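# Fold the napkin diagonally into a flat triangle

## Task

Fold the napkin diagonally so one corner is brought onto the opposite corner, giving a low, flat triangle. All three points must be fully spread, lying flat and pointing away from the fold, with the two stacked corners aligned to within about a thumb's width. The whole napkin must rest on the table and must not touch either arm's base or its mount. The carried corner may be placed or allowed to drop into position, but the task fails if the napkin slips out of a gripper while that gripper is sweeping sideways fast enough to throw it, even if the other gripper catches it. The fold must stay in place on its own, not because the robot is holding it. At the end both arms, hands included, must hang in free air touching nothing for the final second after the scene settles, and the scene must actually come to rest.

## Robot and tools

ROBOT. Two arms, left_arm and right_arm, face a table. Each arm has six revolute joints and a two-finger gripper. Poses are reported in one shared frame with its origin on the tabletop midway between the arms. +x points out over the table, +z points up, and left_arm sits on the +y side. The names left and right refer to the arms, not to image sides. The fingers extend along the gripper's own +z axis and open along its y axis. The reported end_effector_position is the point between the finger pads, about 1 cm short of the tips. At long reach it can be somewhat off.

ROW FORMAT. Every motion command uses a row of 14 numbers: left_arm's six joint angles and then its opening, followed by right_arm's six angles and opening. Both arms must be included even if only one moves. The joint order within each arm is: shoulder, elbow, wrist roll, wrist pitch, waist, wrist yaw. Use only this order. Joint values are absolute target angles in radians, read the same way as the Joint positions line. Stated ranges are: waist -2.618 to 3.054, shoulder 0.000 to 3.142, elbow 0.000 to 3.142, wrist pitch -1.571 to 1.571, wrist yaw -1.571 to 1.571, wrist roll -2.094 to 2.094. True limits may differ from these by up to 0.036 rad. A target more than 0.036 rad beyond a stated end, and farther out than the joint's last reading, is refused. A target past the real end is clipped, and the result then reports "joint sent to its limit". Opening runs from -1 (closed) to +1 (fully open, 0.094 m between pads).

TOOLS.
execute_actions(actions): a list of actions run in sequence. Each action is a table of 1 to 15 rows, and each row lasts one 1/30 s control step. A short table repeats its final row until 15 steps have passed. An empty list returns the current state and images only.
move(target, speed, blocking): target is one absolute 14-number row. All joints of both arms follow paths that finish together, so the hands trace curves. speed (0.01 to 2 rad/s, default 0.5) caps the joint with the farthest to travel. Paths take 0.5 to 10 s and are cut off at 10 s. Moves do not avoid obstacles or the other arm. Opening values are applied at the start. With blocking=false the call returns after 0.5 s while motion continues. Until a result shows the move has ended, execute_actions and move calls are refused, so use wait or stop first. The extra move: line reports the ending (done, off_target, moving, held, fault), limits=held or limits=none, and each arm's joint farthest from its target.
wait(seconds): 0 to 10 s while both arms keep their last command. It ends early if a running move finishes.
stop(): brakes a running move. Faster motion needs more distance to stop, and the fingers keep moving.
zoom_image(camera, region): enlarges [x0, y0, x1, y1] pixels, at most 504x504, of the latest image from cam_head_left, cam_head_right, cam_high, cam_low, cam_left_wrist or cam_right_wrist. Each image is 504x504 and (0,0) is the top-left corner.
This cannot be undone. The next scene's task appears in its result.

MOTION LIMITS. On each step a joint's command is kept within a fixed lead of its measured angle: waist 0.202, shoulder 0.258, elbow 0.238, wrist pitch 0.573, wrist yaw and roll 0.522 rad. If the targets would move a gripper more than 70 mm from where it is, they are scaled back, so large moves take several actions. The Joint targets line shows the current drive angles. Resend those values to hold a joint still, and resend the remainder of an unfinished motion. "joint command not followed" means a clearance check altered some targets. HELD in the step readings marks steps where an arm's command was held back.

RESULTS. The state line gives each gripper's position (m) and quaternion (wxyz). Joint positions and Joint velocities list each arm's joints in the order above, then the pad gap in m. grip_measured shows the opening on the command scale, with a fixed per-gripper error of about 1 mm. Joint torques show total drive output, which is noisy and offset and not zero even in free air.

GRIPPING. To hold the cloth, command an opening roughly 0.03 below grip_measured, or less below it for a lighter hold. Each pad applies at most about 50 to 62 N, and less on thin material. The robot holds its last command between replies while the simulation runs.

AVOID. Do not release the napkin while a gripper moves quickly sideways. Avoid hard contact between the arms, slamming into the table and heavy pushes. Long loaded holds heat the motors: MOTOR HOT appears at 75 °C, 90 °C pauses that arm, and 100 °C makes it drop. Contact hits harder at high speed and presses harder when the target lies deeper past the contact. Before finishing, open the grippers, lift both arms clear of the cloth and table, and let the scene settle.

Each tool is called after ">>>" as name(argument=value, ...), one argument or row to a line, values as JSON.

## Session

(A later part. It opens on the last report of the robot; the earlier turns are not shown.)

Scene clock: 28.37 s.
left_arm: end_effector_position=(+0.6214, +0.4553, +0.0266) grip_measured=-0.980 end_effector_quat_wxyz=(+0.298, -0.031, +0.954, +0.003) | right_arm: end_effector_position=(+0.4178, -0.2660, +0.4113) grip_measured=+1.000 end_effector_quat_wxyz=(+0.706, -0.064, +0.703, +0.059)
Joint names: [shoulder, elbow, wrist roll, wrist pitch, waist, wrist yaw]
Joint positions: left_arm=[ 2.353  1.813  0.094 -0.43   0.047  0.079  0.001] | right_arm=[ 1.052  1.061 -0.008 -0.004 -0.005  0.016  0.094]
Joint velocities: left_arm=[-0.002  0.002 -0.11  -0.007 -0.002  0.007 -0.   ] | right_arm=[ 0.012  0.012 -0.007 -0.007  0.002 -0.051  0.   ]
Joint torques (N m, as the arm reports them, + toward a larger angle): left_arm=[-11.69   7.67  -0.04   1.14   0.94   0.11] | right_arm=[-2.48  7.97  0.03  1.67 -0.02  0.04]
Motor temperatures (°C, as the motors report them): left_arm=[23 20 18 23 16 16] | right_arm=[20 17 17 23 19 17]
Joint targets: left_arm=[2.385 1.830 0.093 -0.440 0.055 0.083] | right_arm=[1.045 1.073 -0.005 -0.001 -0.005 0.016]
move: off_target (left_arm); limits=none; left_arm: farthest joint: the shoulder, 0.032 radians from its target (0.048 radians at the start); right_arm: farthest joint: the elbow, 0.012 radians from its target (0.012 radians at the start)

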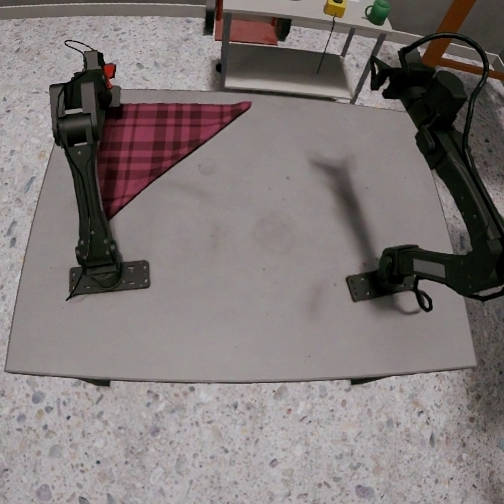

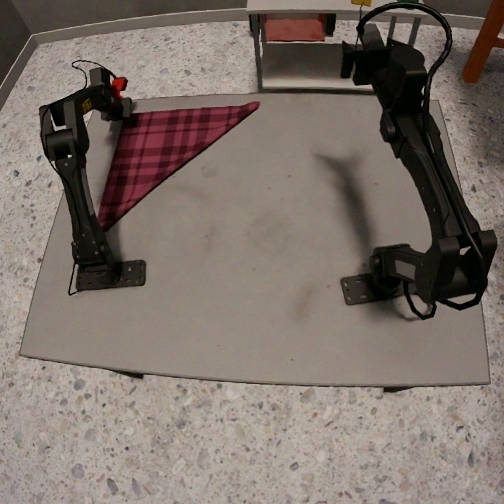

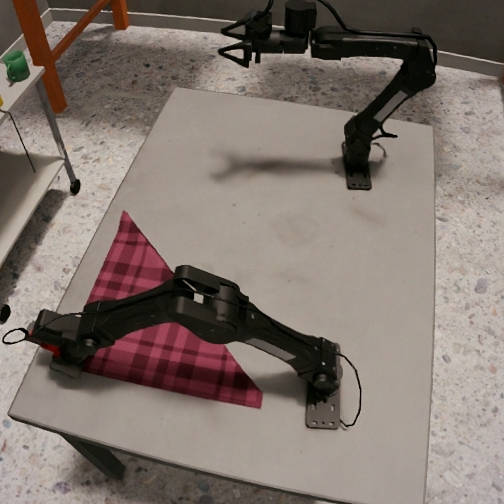

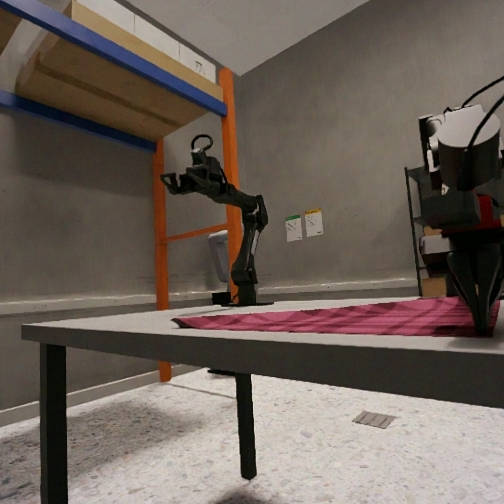

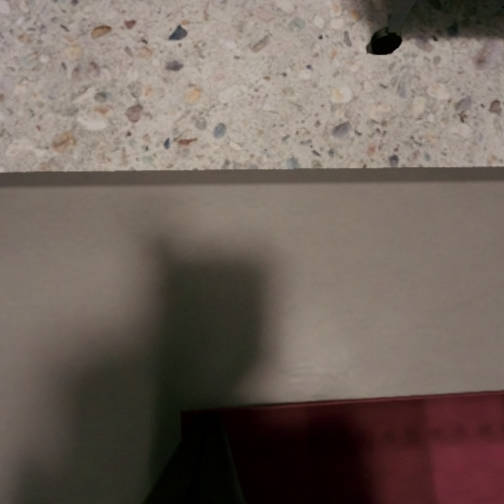

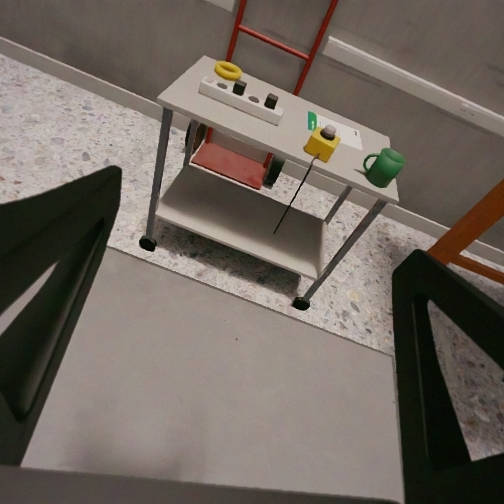

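Cloth follows the tip. Drag back to x≈0.59.

>>> move(
  target=[2.255,1.655,0.093,-0.44,0.02,0.083,-1,1.045,1.073,-0.005,-0.001,-0.005,0.016,1],
  speed=0.06,
)

>>> move(
  target=[2.0,1.655,0.093,-0.8,0.02,0.083,-1,1.045,1.073,-0.005,-0.001,-0.005,0.016,1],
  speed=0.2,
)

Scene clock: 33.97 s.
left_arm: end_effector_position=(+0.5958, +0.4410, +0.0256) grip_measured=-0.980 end_effector_quat_wxyz=(+0.281, -0.024, +0.959, -0.002) | right_arm: end_effector_position=(+0.4178, -0.2660, +0.4113) grip_measured=+1.000 end_effector_quat_wxyz=(+0.706, -0.064, +0.703, +0.059)
Joint names: [shoulder, elbow, wrist roll, wrist pitch, waist, wrist yaw]
Joint positions: left_arm=[ 2.269  1.681  0.094 -0.418  0.03   0.079  0.001] | right_arm=[ 1.052  1.061 -0.008 -0.004 -0.005  0.016  0.094]
Joint velocities: left_arm=[ 0.007 -0.017 -0.037  0.11  -0.002  0.022  0.001] | right_arm=[-0.007 -0.007 -0.022 -0.022 -0.007  0.022  0.   ]
Joint torques (N m, as the arm reports them, + toward a larger angle): left_arm=[-14.41   4.29   0.03   0.87  -0.91   0.1 ] | right_arm=[-2.44  7.87  0.05  1.69 -0.11  0.01]
Motor temperatures (°C, as the motors report them): left_arm=[24 20 18 23 16 16] | right_arm=[20 17 17 23 19 17]
Joint targets: left_arm=[2.255 1.655 0.093 -0.440 0.020 0.083] | right_arm=[1.045 1.073 -0.005 -0.001 -0.005 0.016]
move: off_target (left_arm); limits=none; left_arm: farthest joint: the elbow, 0.026 radians from its target (0.158 radians at the start); right_arm: farthest joint: the elbow, 0.012 radians from its target (0.012 radians at the start)

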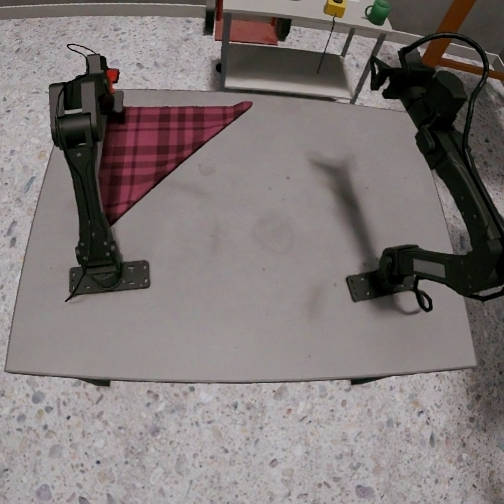

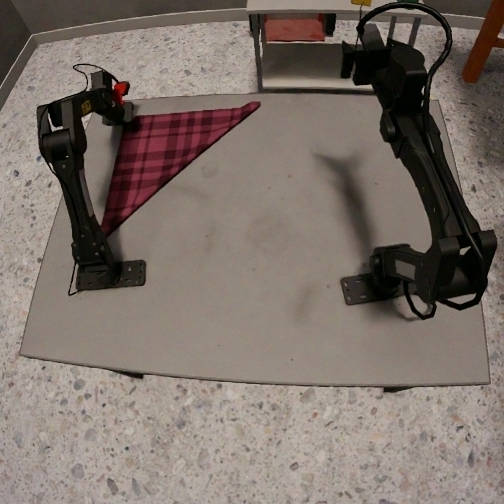

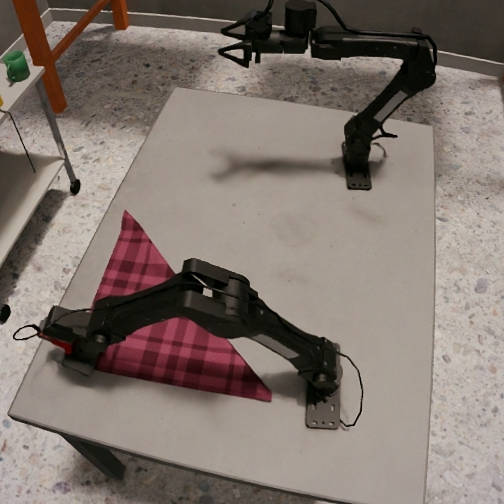

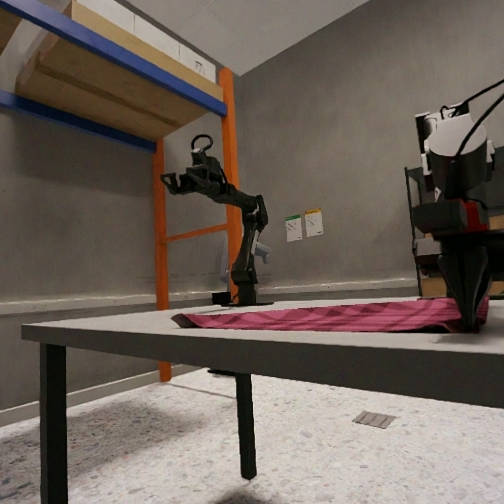

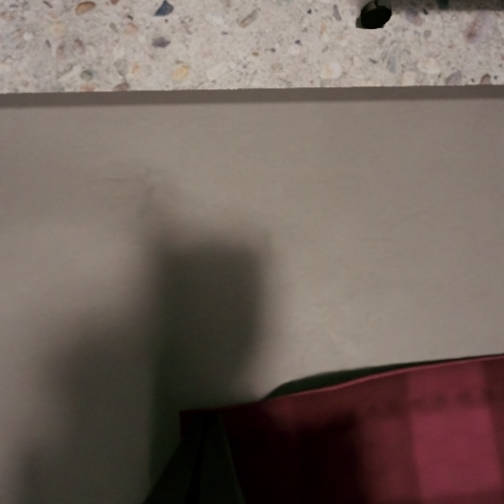

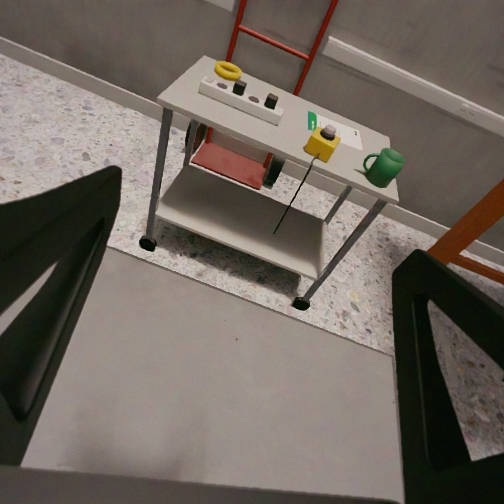

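Scene clock: 36.50 s.
left_arm: end_effector_position=(+0.5262, +0.4293, +0.1014) grip_measured=-0.980 end_effector_quat_wxyz=(+0.215, -0.027, +0.976, -0.011) | right_arm: end_effector_position=(+0.4178, -0.2660, +0.4113) grip_measured=+1.000 end_effector_quat_wxyz=(+0.706, -0.064, +0.703, +0.059)
Joint names: [shoulder, elbow, wrist roll, wrist pitch, waist, wrist yaw]
Joint positions: left_arm=[ 2.025  1.67   0.094 -0.789  0.03   0.079  0.001] | right_arm=[ 1.052  1.061 -0.008 -0.004 -0.005  0.016  0.094]
Joint velocities: left_arm=[-0.017 -0.012 -0.022 -0.022 -0.007  0.037 -0.   ] | right_arm=[-0.002 -0.002  0.007 -0.066 -0.012 -0.007  0.   ]
Joint torques (N m, as the arm reports them, + toward a larger angle): left_arm=[-13.44   5.19  -0.05   0.79  -0.84   0.1 ] | right_arm=[-2.34  7.93  0.04  1.66 -0.01  0.01]
Motor temperatures (°C, as the motors report them): left_arm=[24 20 18 23 16 16] | right_arm=[20 17 17 23 19 17]
Joint targets: left_arm=[2.000 1.655 0.093 -0.800 0.020 0.083] | right_arm=[1.045 1.073 -0.005 -0.001 -0.005 0.016]
move: off_target (left_arm); limits=none; left_arm: farthest joint: the shoulder, 0.025 radians from its target (0.269 radians at the start); right_arm: farthest joint: the elbow, 0.012 radians from its target (0.012 radians at the start)

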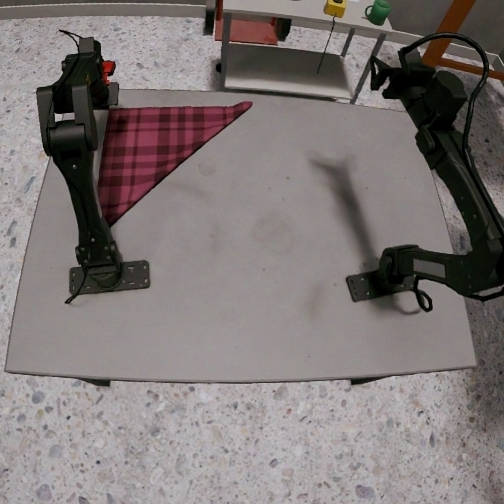

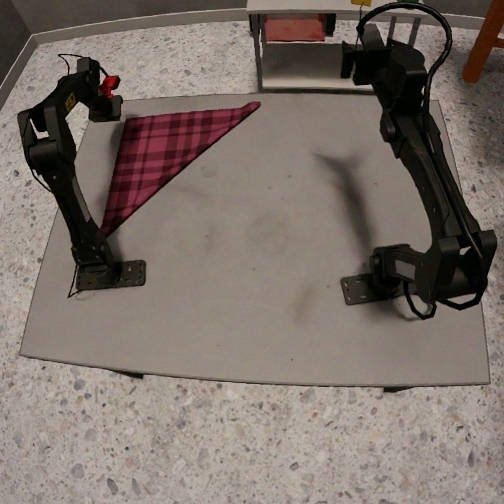

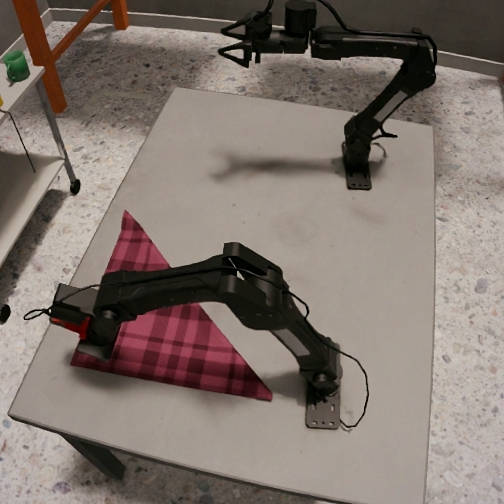

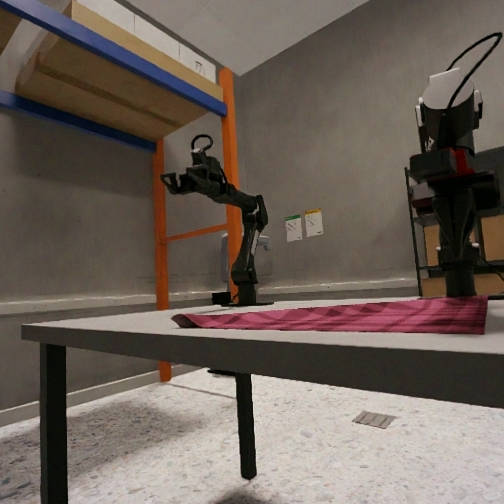

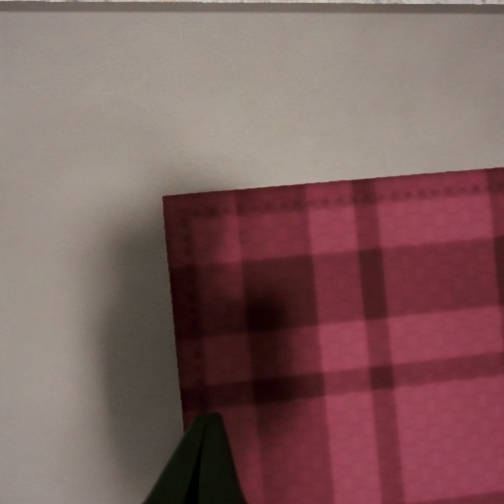

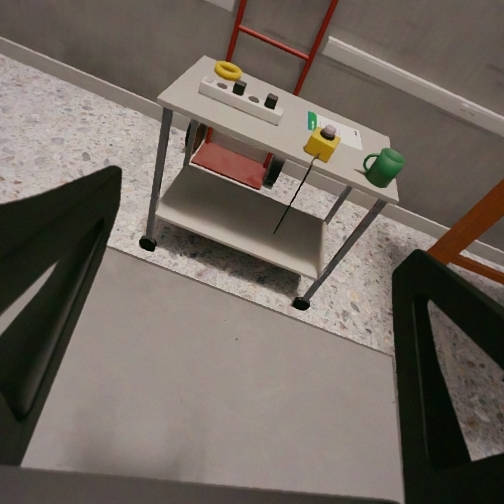

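>>> move(
  target=[2.16,1.57,0.093,-0.44,-0.04,0.083,-1,1.045,1.073,-0.005,-0.001,-0.005,0.016,1],
  speed=0.25,
)

>>> move(
  target=[2.2,1.55,0.093,-0.45,-0.04,0.083,-1,1.045,1.073,-0.005,-0.001,-0.005,0.016,1],
  speed=0.04,
)

>>> move(
  target=[2.095,1.44,0.093,-0.45,-0.065,0.083,-1,1.045,1.073,-0.005,-0.001,-0.005,0.016,1],
  speed=0.05,
)

Scene clock: 41.93 s.
left_arm: end_effector_position=(+0.5721, +0.4034, +0.0459) grip_measured=-0.980 end_effector_quat_wxyz=(+0.271, +0.006, +0.962, -0.012) | right_arm: end_effector_position=(+0.4178, -0.2660, +0.4113) grip_measured=+1.000 end_effector_quat_wxyz=(+0.706, -0.064, +0.703, +0.059)
Joint names: [shoulder, elbow, wrist roll, wrist pitch, waist, wrist yaw]
Joint positions: left_arm=[ 2.151  1.582  0.094 -0.457 -0.033  0.079  0.001] | right_arm=[ 1.052  1.061 -0.008 -0.004 -0.005  0.016  0.094]
Joint velocities: left_arm=[-0.017  0.002 -0.022 -0.007 -0.017  0.007  0.001] | right_arm=[ 0.002 -0.017  0.022 -0.037 -0.002  0.007  0.   ]
Joint torques (N m, as the arm reports them, + toward a larger angle): left_arm=[-11.51   5.26  -0.01   1.36  -0.85   0.08] | right_arm=[-2.53  7.95  0.04  1.67  0.01 -0.01]
Motor temperatures (°C, as the motors report them): left_arm=[25 20 18 23 16 16] | right_arm=[20 17 17 24 19 17]
Joint targets: left_arm=[2.160 1.570 0.093 -0.440 -0.040 0.083] | right_arm=[1.045 1.073 -0.005 -0.001 -0.005 0.016]
move: done; limits=none; left_arm: farthest joint: the wrist pitch, 0.017 radians from its target (0.349 radians at the start); right_arm: farthest joint: the elbow, 0.012 radians from its target (0.012 radians at the start)

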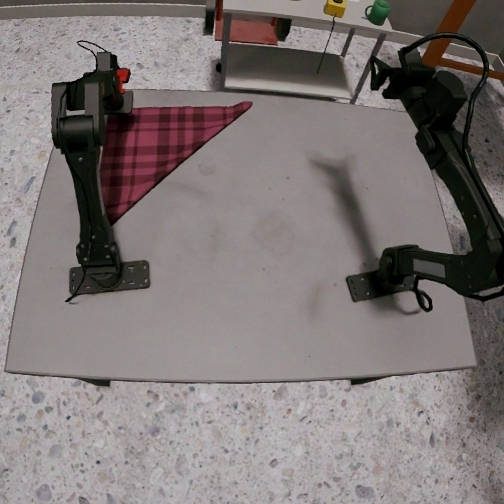

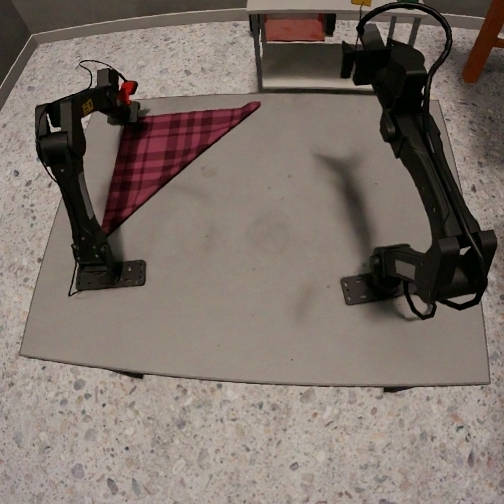

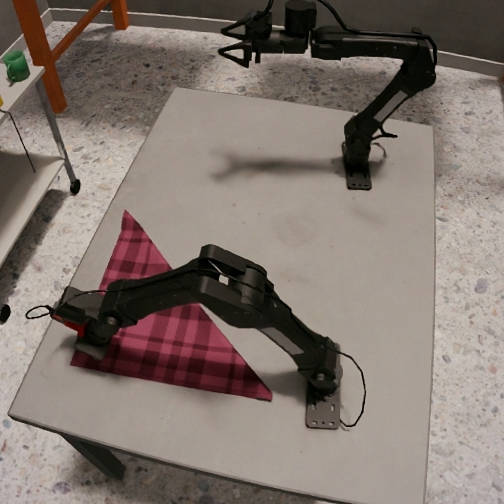

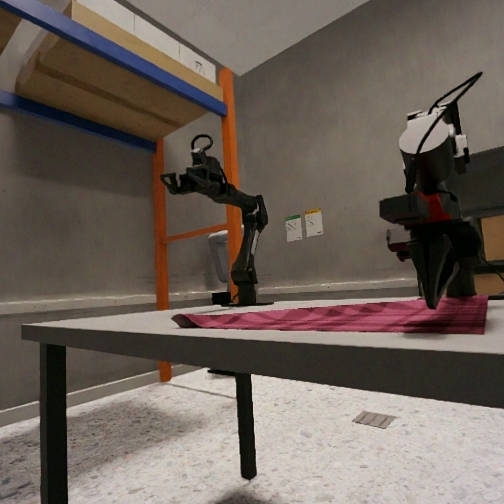

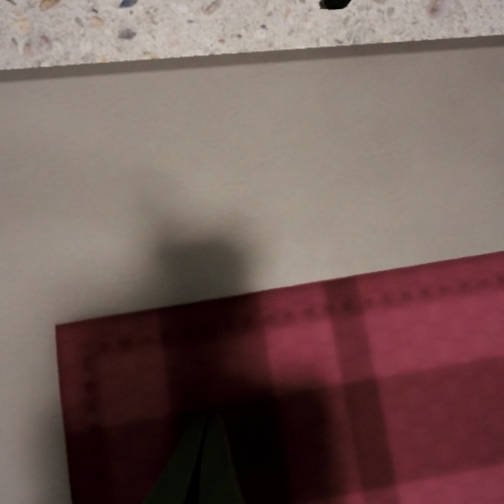

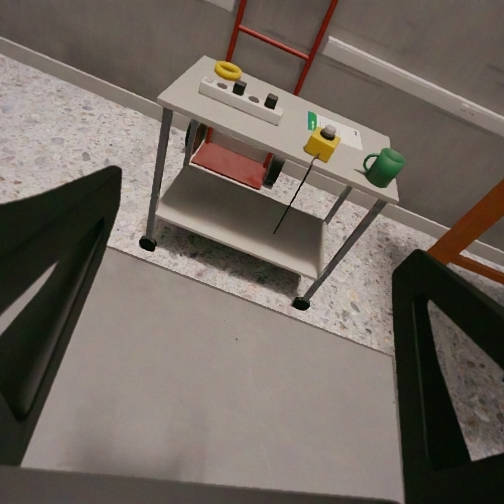

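Scene clock: 43.47 s.
left_arm: end_effector_position=(+0.5663, +0.4028, +0.0258) grip_measured=-0.980 end_effector_quat_wxyz=(+0.252, +0.005, +0.968, -0.014) | right_arm: end_effector_position=(+0.4178, -0.2660, +0.4113) grip_measured=+1.000 end_effector_quat_wxyz=(+0.706, -0.064, +0.703, +0.059)
Joint names: [shoulder, elbow, wrist roll, wrist pitch, waist, wrist yaw]
Joint positions: left_arm=[ 2.181  1.567  0.094 -0.452 -0.033  0.079  0.001] | right_arm=[ 1.052  1.061 -0.008 -0.004 -0.005  0.016  0.094]
Joint velocities: left_arm=[-0.017 -0.002  0.007  0.022 -0.002 -0.022  0.   ] | right_arm=[-0.007  0.012 -0.066  0.066  0.017  0.037  0.   ]
Joint torques (N m, as the arm reports them, + toward a larger angle): left_arm=[-10.86   4.81   0.01   1.    -0.7    0.1 ] | right_arm=[-2.41  7.94  0.04  1.67 -0.02  0.02]
Motor temperatures (°C, as the motors report them): left_arm=[25 20 18 23 16 16] | right_arm=[20 17 17 24 19 17]
Joint targets: left_arm=[2.200 1.550 0.093 -0.450 -0.040 0.083] | right_arm=[1.045 1.073 -0.005 -0.001 -0.005 0.016]
move: done; limits=none; left_arm: farthest joint: the shoulder, 0.019 radians from its target (0.049 radians at the start); right_arm: farthest joint: the elbow, 0.012 radians from its target (0.012 radians at the start)

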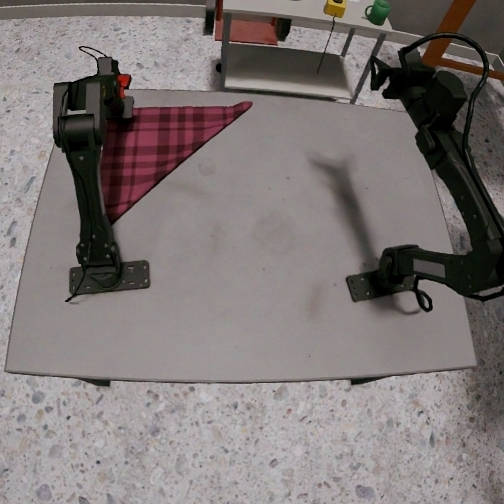

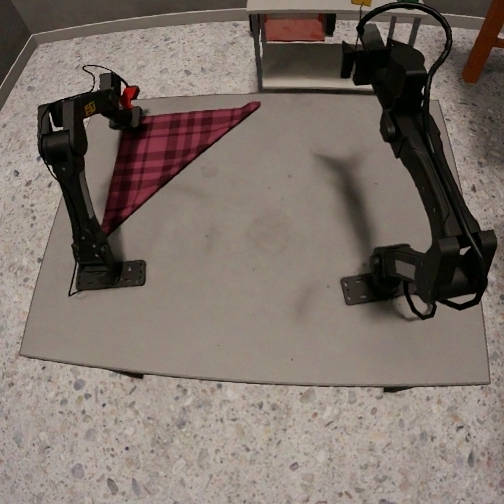

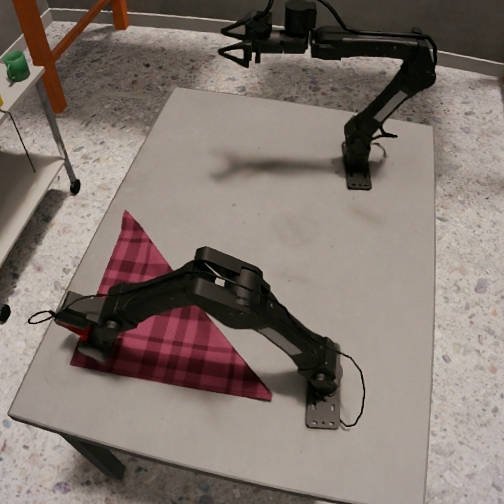

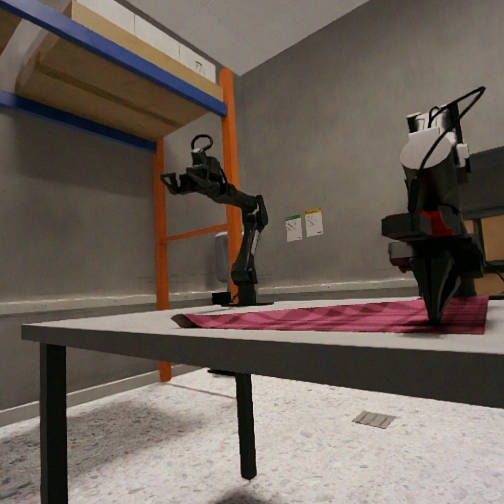

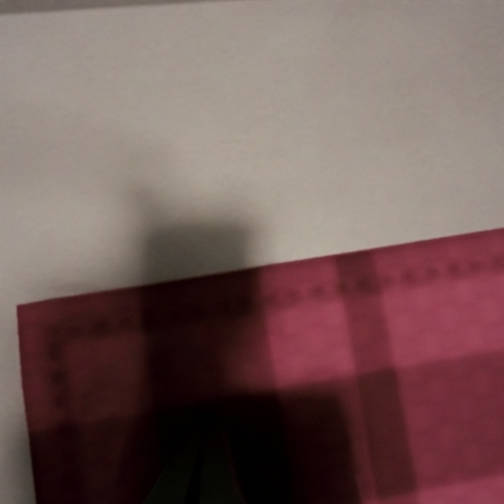

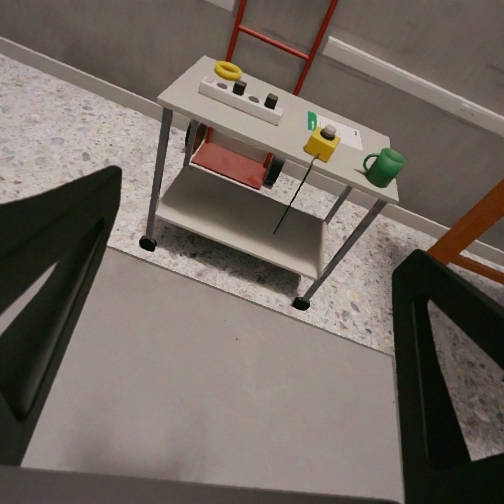

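Scene clock: 46.27 s.
left_arm: end_effector_position=(+0.5435, +0.3890, +0.0248) grip_measured=-0.980 end_effector_quat_wxyz=(+0.241, +0.015, +0.970, -0.018) | right_arm: end_effector_position=(+0.4178, -0.2660, +0.4113) grip_measured=+1.000 end_effector_quat_wxyz=(+0.706, -0.064, +0.703, +0.059)
Joint names: [shoulder, elbow, wrist roll, wrist pitch, waist, wrist yaw]
Joint positions: left_arm=[ 2.112  1.463  0.094 -0.44  -0.055  0.079  0.001] | right_arm=[ 1.052  1.061 -0.008 -0.004 -0.005  0.016  0.094]
Joint velocities: left_arm=[ 0.012  0.012 -0.007  0.022 -0.002  0.007 -0.001] | right_arm=[-0.012 -0.002  0.037 -0.022 -0.002 -0.022  0.   ]
Joint torques (N m, as the arm reports them, + toward a larger angle): left_arm=[-13.1    4.09  -0.04   0.86  -0.78   0.11] | right_arm=[-2.38  7.96  0.    1.67  0.1   0.  ]
Motor temperatures (°C, as the motors report them): left_arm=[25 20 18 23 16 16] | right_arm=[20 17 17 24 19 17]
Joint targets: left_arm=[2.095 1.440 0.093 -0.450 -0.065 0.083] | right_arm=[1.045 1.073 -0.005 -0.001 -0.005 0.016]
move: off_target (left_arm); limits=none; left_arm: farthest joint: the elbow, 0.023 radians from its target (0.127 radians at the start); right_arm: farthest joint: the elbow, 0.012 radians from its target (0.012 radians at the start)

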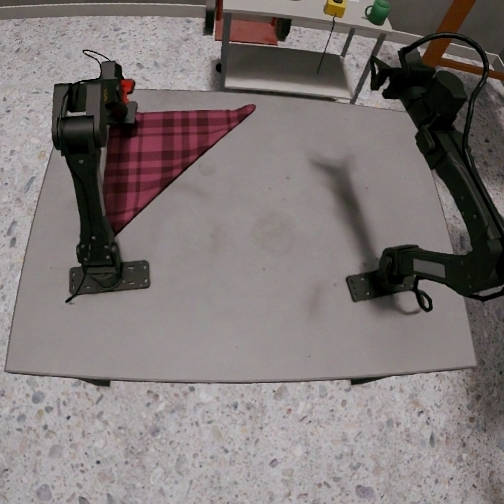

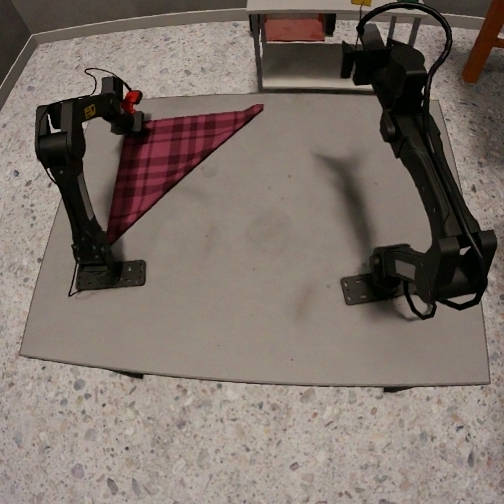

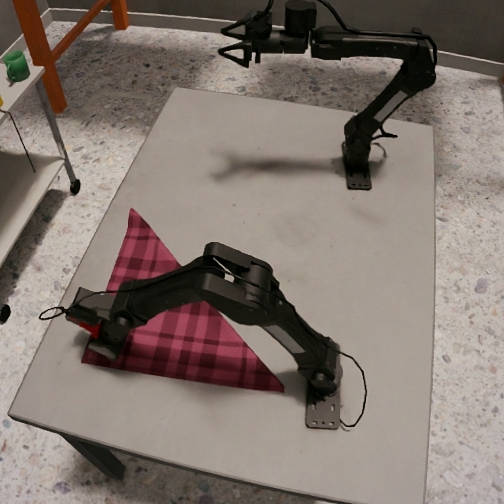

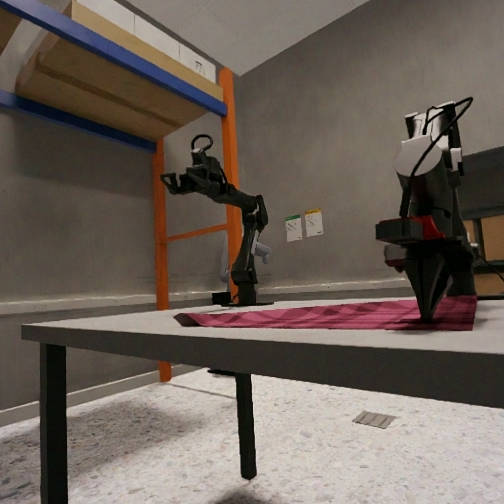

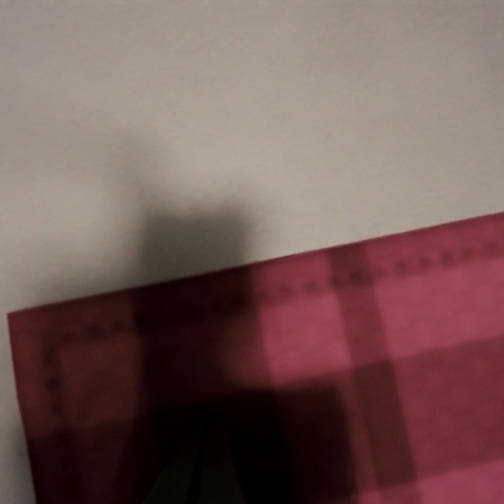

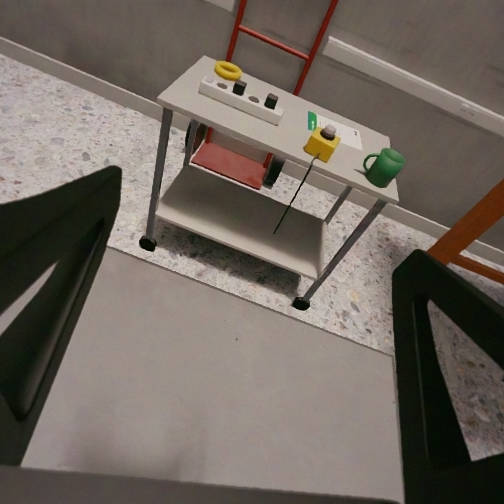

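>>> move(
  target=[2.12,1.58,0.093,-0.45,-0.03,0.083,-1,1.045,1.073,-0.005,-0.001,-0.005,0.016,1],
  speed=0.15,
)

>>> move(
  target=[2.225,1.65,0.093,-0.45,-0.01,0.083,-0.1,1.045,1.073,-0.005,-0.001,-0.005,0.016,1],
  speed=0.07,
)

Scene clock: 51.43 s.
left_arm: end_effector_position=(+0.5705, +0.4006, +0.0576) grip_measured=-0.980 end_effector_quat_wxyz=(+0.285, +0.009, +0.959, -0.011) | right_arm: end_effector_position=(+0.4178, -0.2660, +0.4113) grip_measured=+1.000 end_effector_quat_wxyz=(+0.706, -0.064, +0.703, +0.059)
Joint names: [shoulder, elbow, wrist roll, wrist pitch, waist, wrist yaw]
Joint positions: left_arm=[ 2.112  1.554  0.094 -0.44  -0.038  0.079  0.001] | right_arm=[ 1.052  1.061 -0.008 -0.004 -0.005  0.016  0.094]
Joint velocities: left_arm=[-0.002  0.012 -0.022  0.022  0.007 -0.007  0.001] | right_arm=[-0.007 -0.007 -0.051  0.007 -0.002  0.022  0.   ]
Joint torques (N m, as the arm reports them, + toward a larger angle): left_arm=[-11.41   8.33  -0.04   1.     0.86   0.09] | right_arm=[-2.41  7.98  0.04  1.67 -0.02  0.01]
Motor temperatures (°C, as the motors report them): left_arm=[25 20 18 23 16 16] | right_arm=[20 17 17 24 19 17]
Joint targets: left_arm=[2.120 1.580 0.093 -0.450 -0.030 0.083] | right_arm=[1.045 1.073 -0.005 -0.001 -0.005 0.016]
move: off_target (left_arm); limits=none; left_arm: farthest joint: the elbow, 0.026 radians from its target (0.117 radians at the start); right_arm: farthest joint: the elbow, 0.012 radians from its target (0.012 radians at the start)

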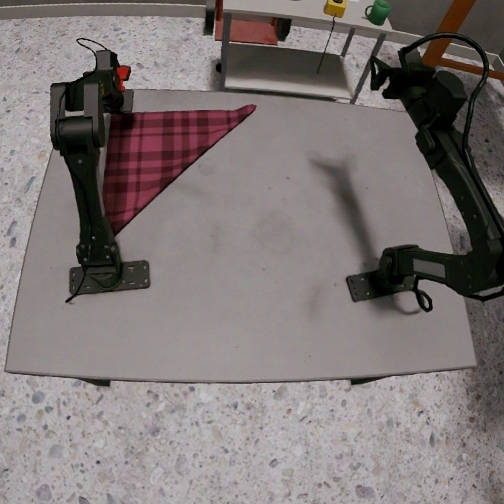

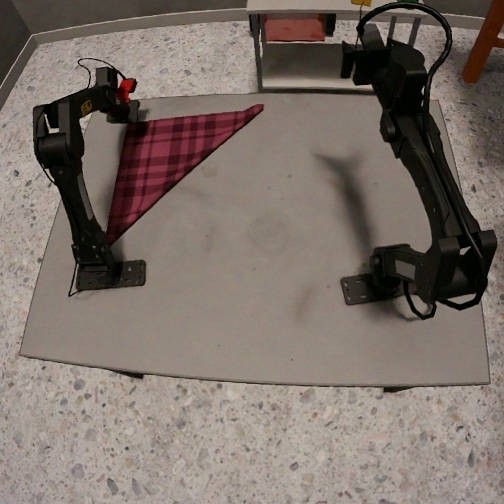

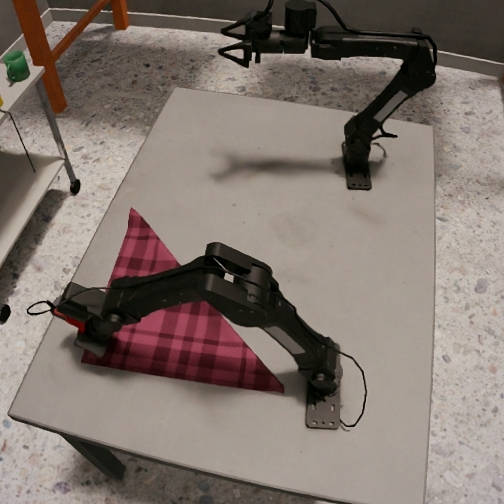

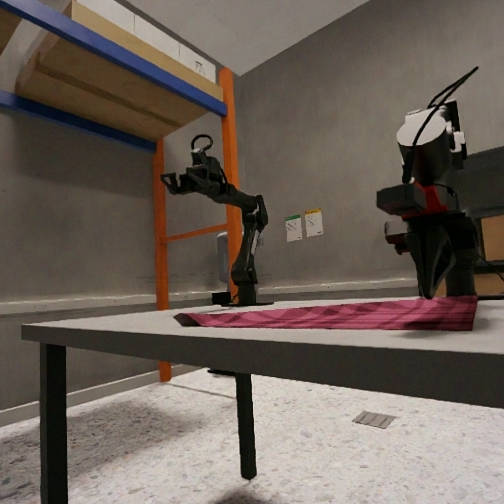

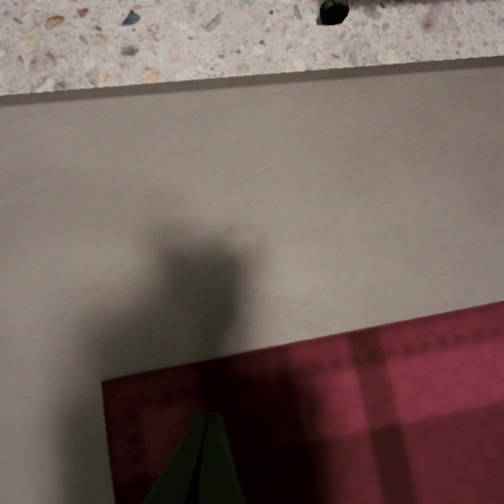

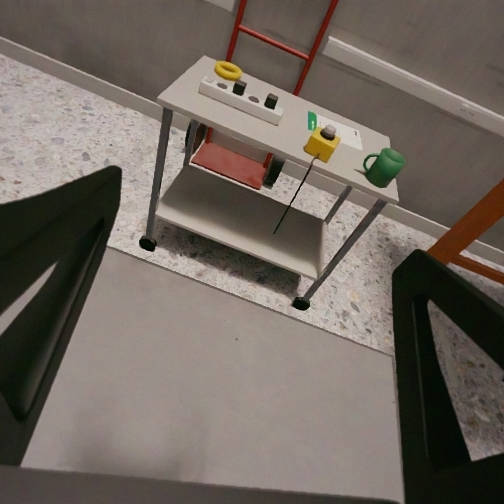

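Scene clock: 53.33 s.
left_arm: end_effector_position=(+0.5813, +0.4122, +0.0301) grip_measured=-0.103 end_effector_quat_wxyz=(+0.268, -0.001, +0.963, -0.010) | right_arm: end_effector_position=(+0.4178, -0.2660, +0.4113) grip_measured=+1.000 end_effector_quat_wxyz=(+0.706, -0.064, +0.703, +0.059)
Joint names: [shoulder, elbow, wrist roll, wrist pitch, waist, wrist yaw]
Joint positions: left_arm=[ 2.213  1.621  0.094 -0.442 -0.018  0.079  0.042] | right_arm=[ 1.052  1.061 -0.008 -0.004 -0.005  0.016  0.094]
Joint velocities: left_arm=[-0.012 -0.007  0.037  0.037 -0.002  0.022 -0.   ] | right_arm=[-0.012 -0.012 -0.125 -0.022  0.002  0.007  0.   ]
Joint torques (N m, as the arm reports them, + toward a larger angle): left_arm=[-11.82   8.38   0.04   0.95   0.85   0.08] | right_arm=[-2.5   7.89  0.03  1.68  0.02  0.02]
Motor temperatures (°C, as the motors report them): left_arm=[25 20 18 23 16 16] | right_arm=[20 17 17 24 19 17]
Joint targets: left_arm=[2.225 1.650 0.093 -0.450 -0.010 0.083] | right_arm=[1.045 1.073 -0.005 -0.001 -0.005 0.016]
move: off_target (left_arm); limits=none; left_arm: farthest joint: the elbow, 0.029 radians from its target (0.096 radians at the start); right_arm: farthest joint: the elbow, 0.012 radians from its target (0.012 radians at the start)

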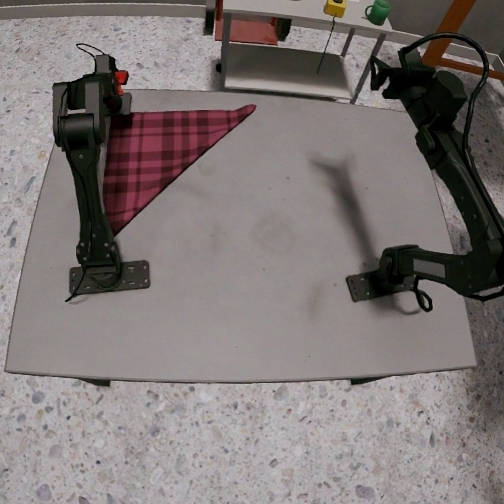

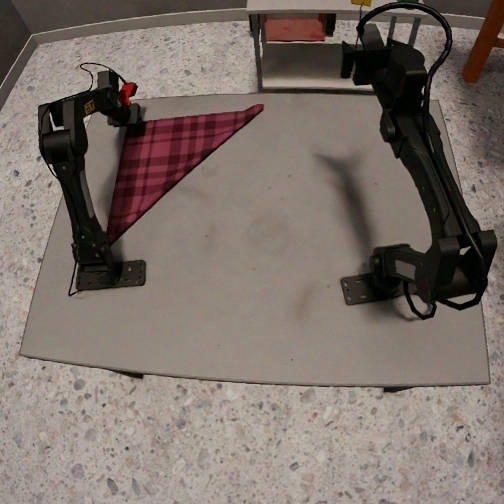

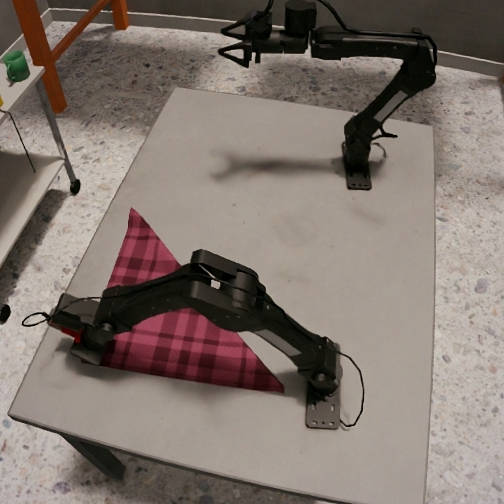

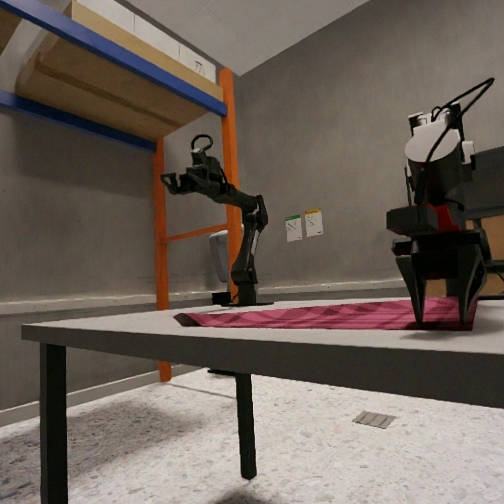

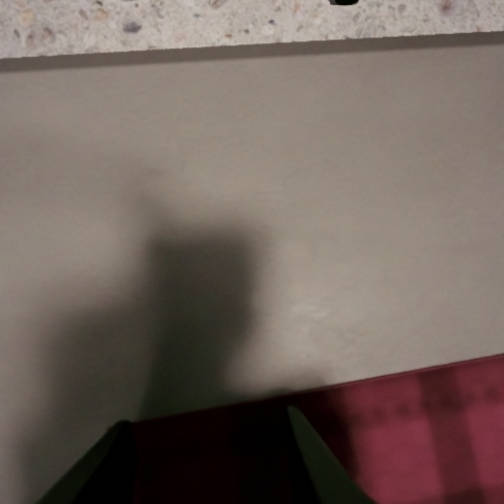

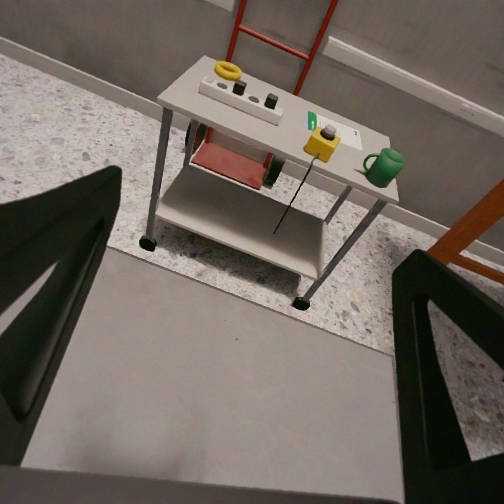

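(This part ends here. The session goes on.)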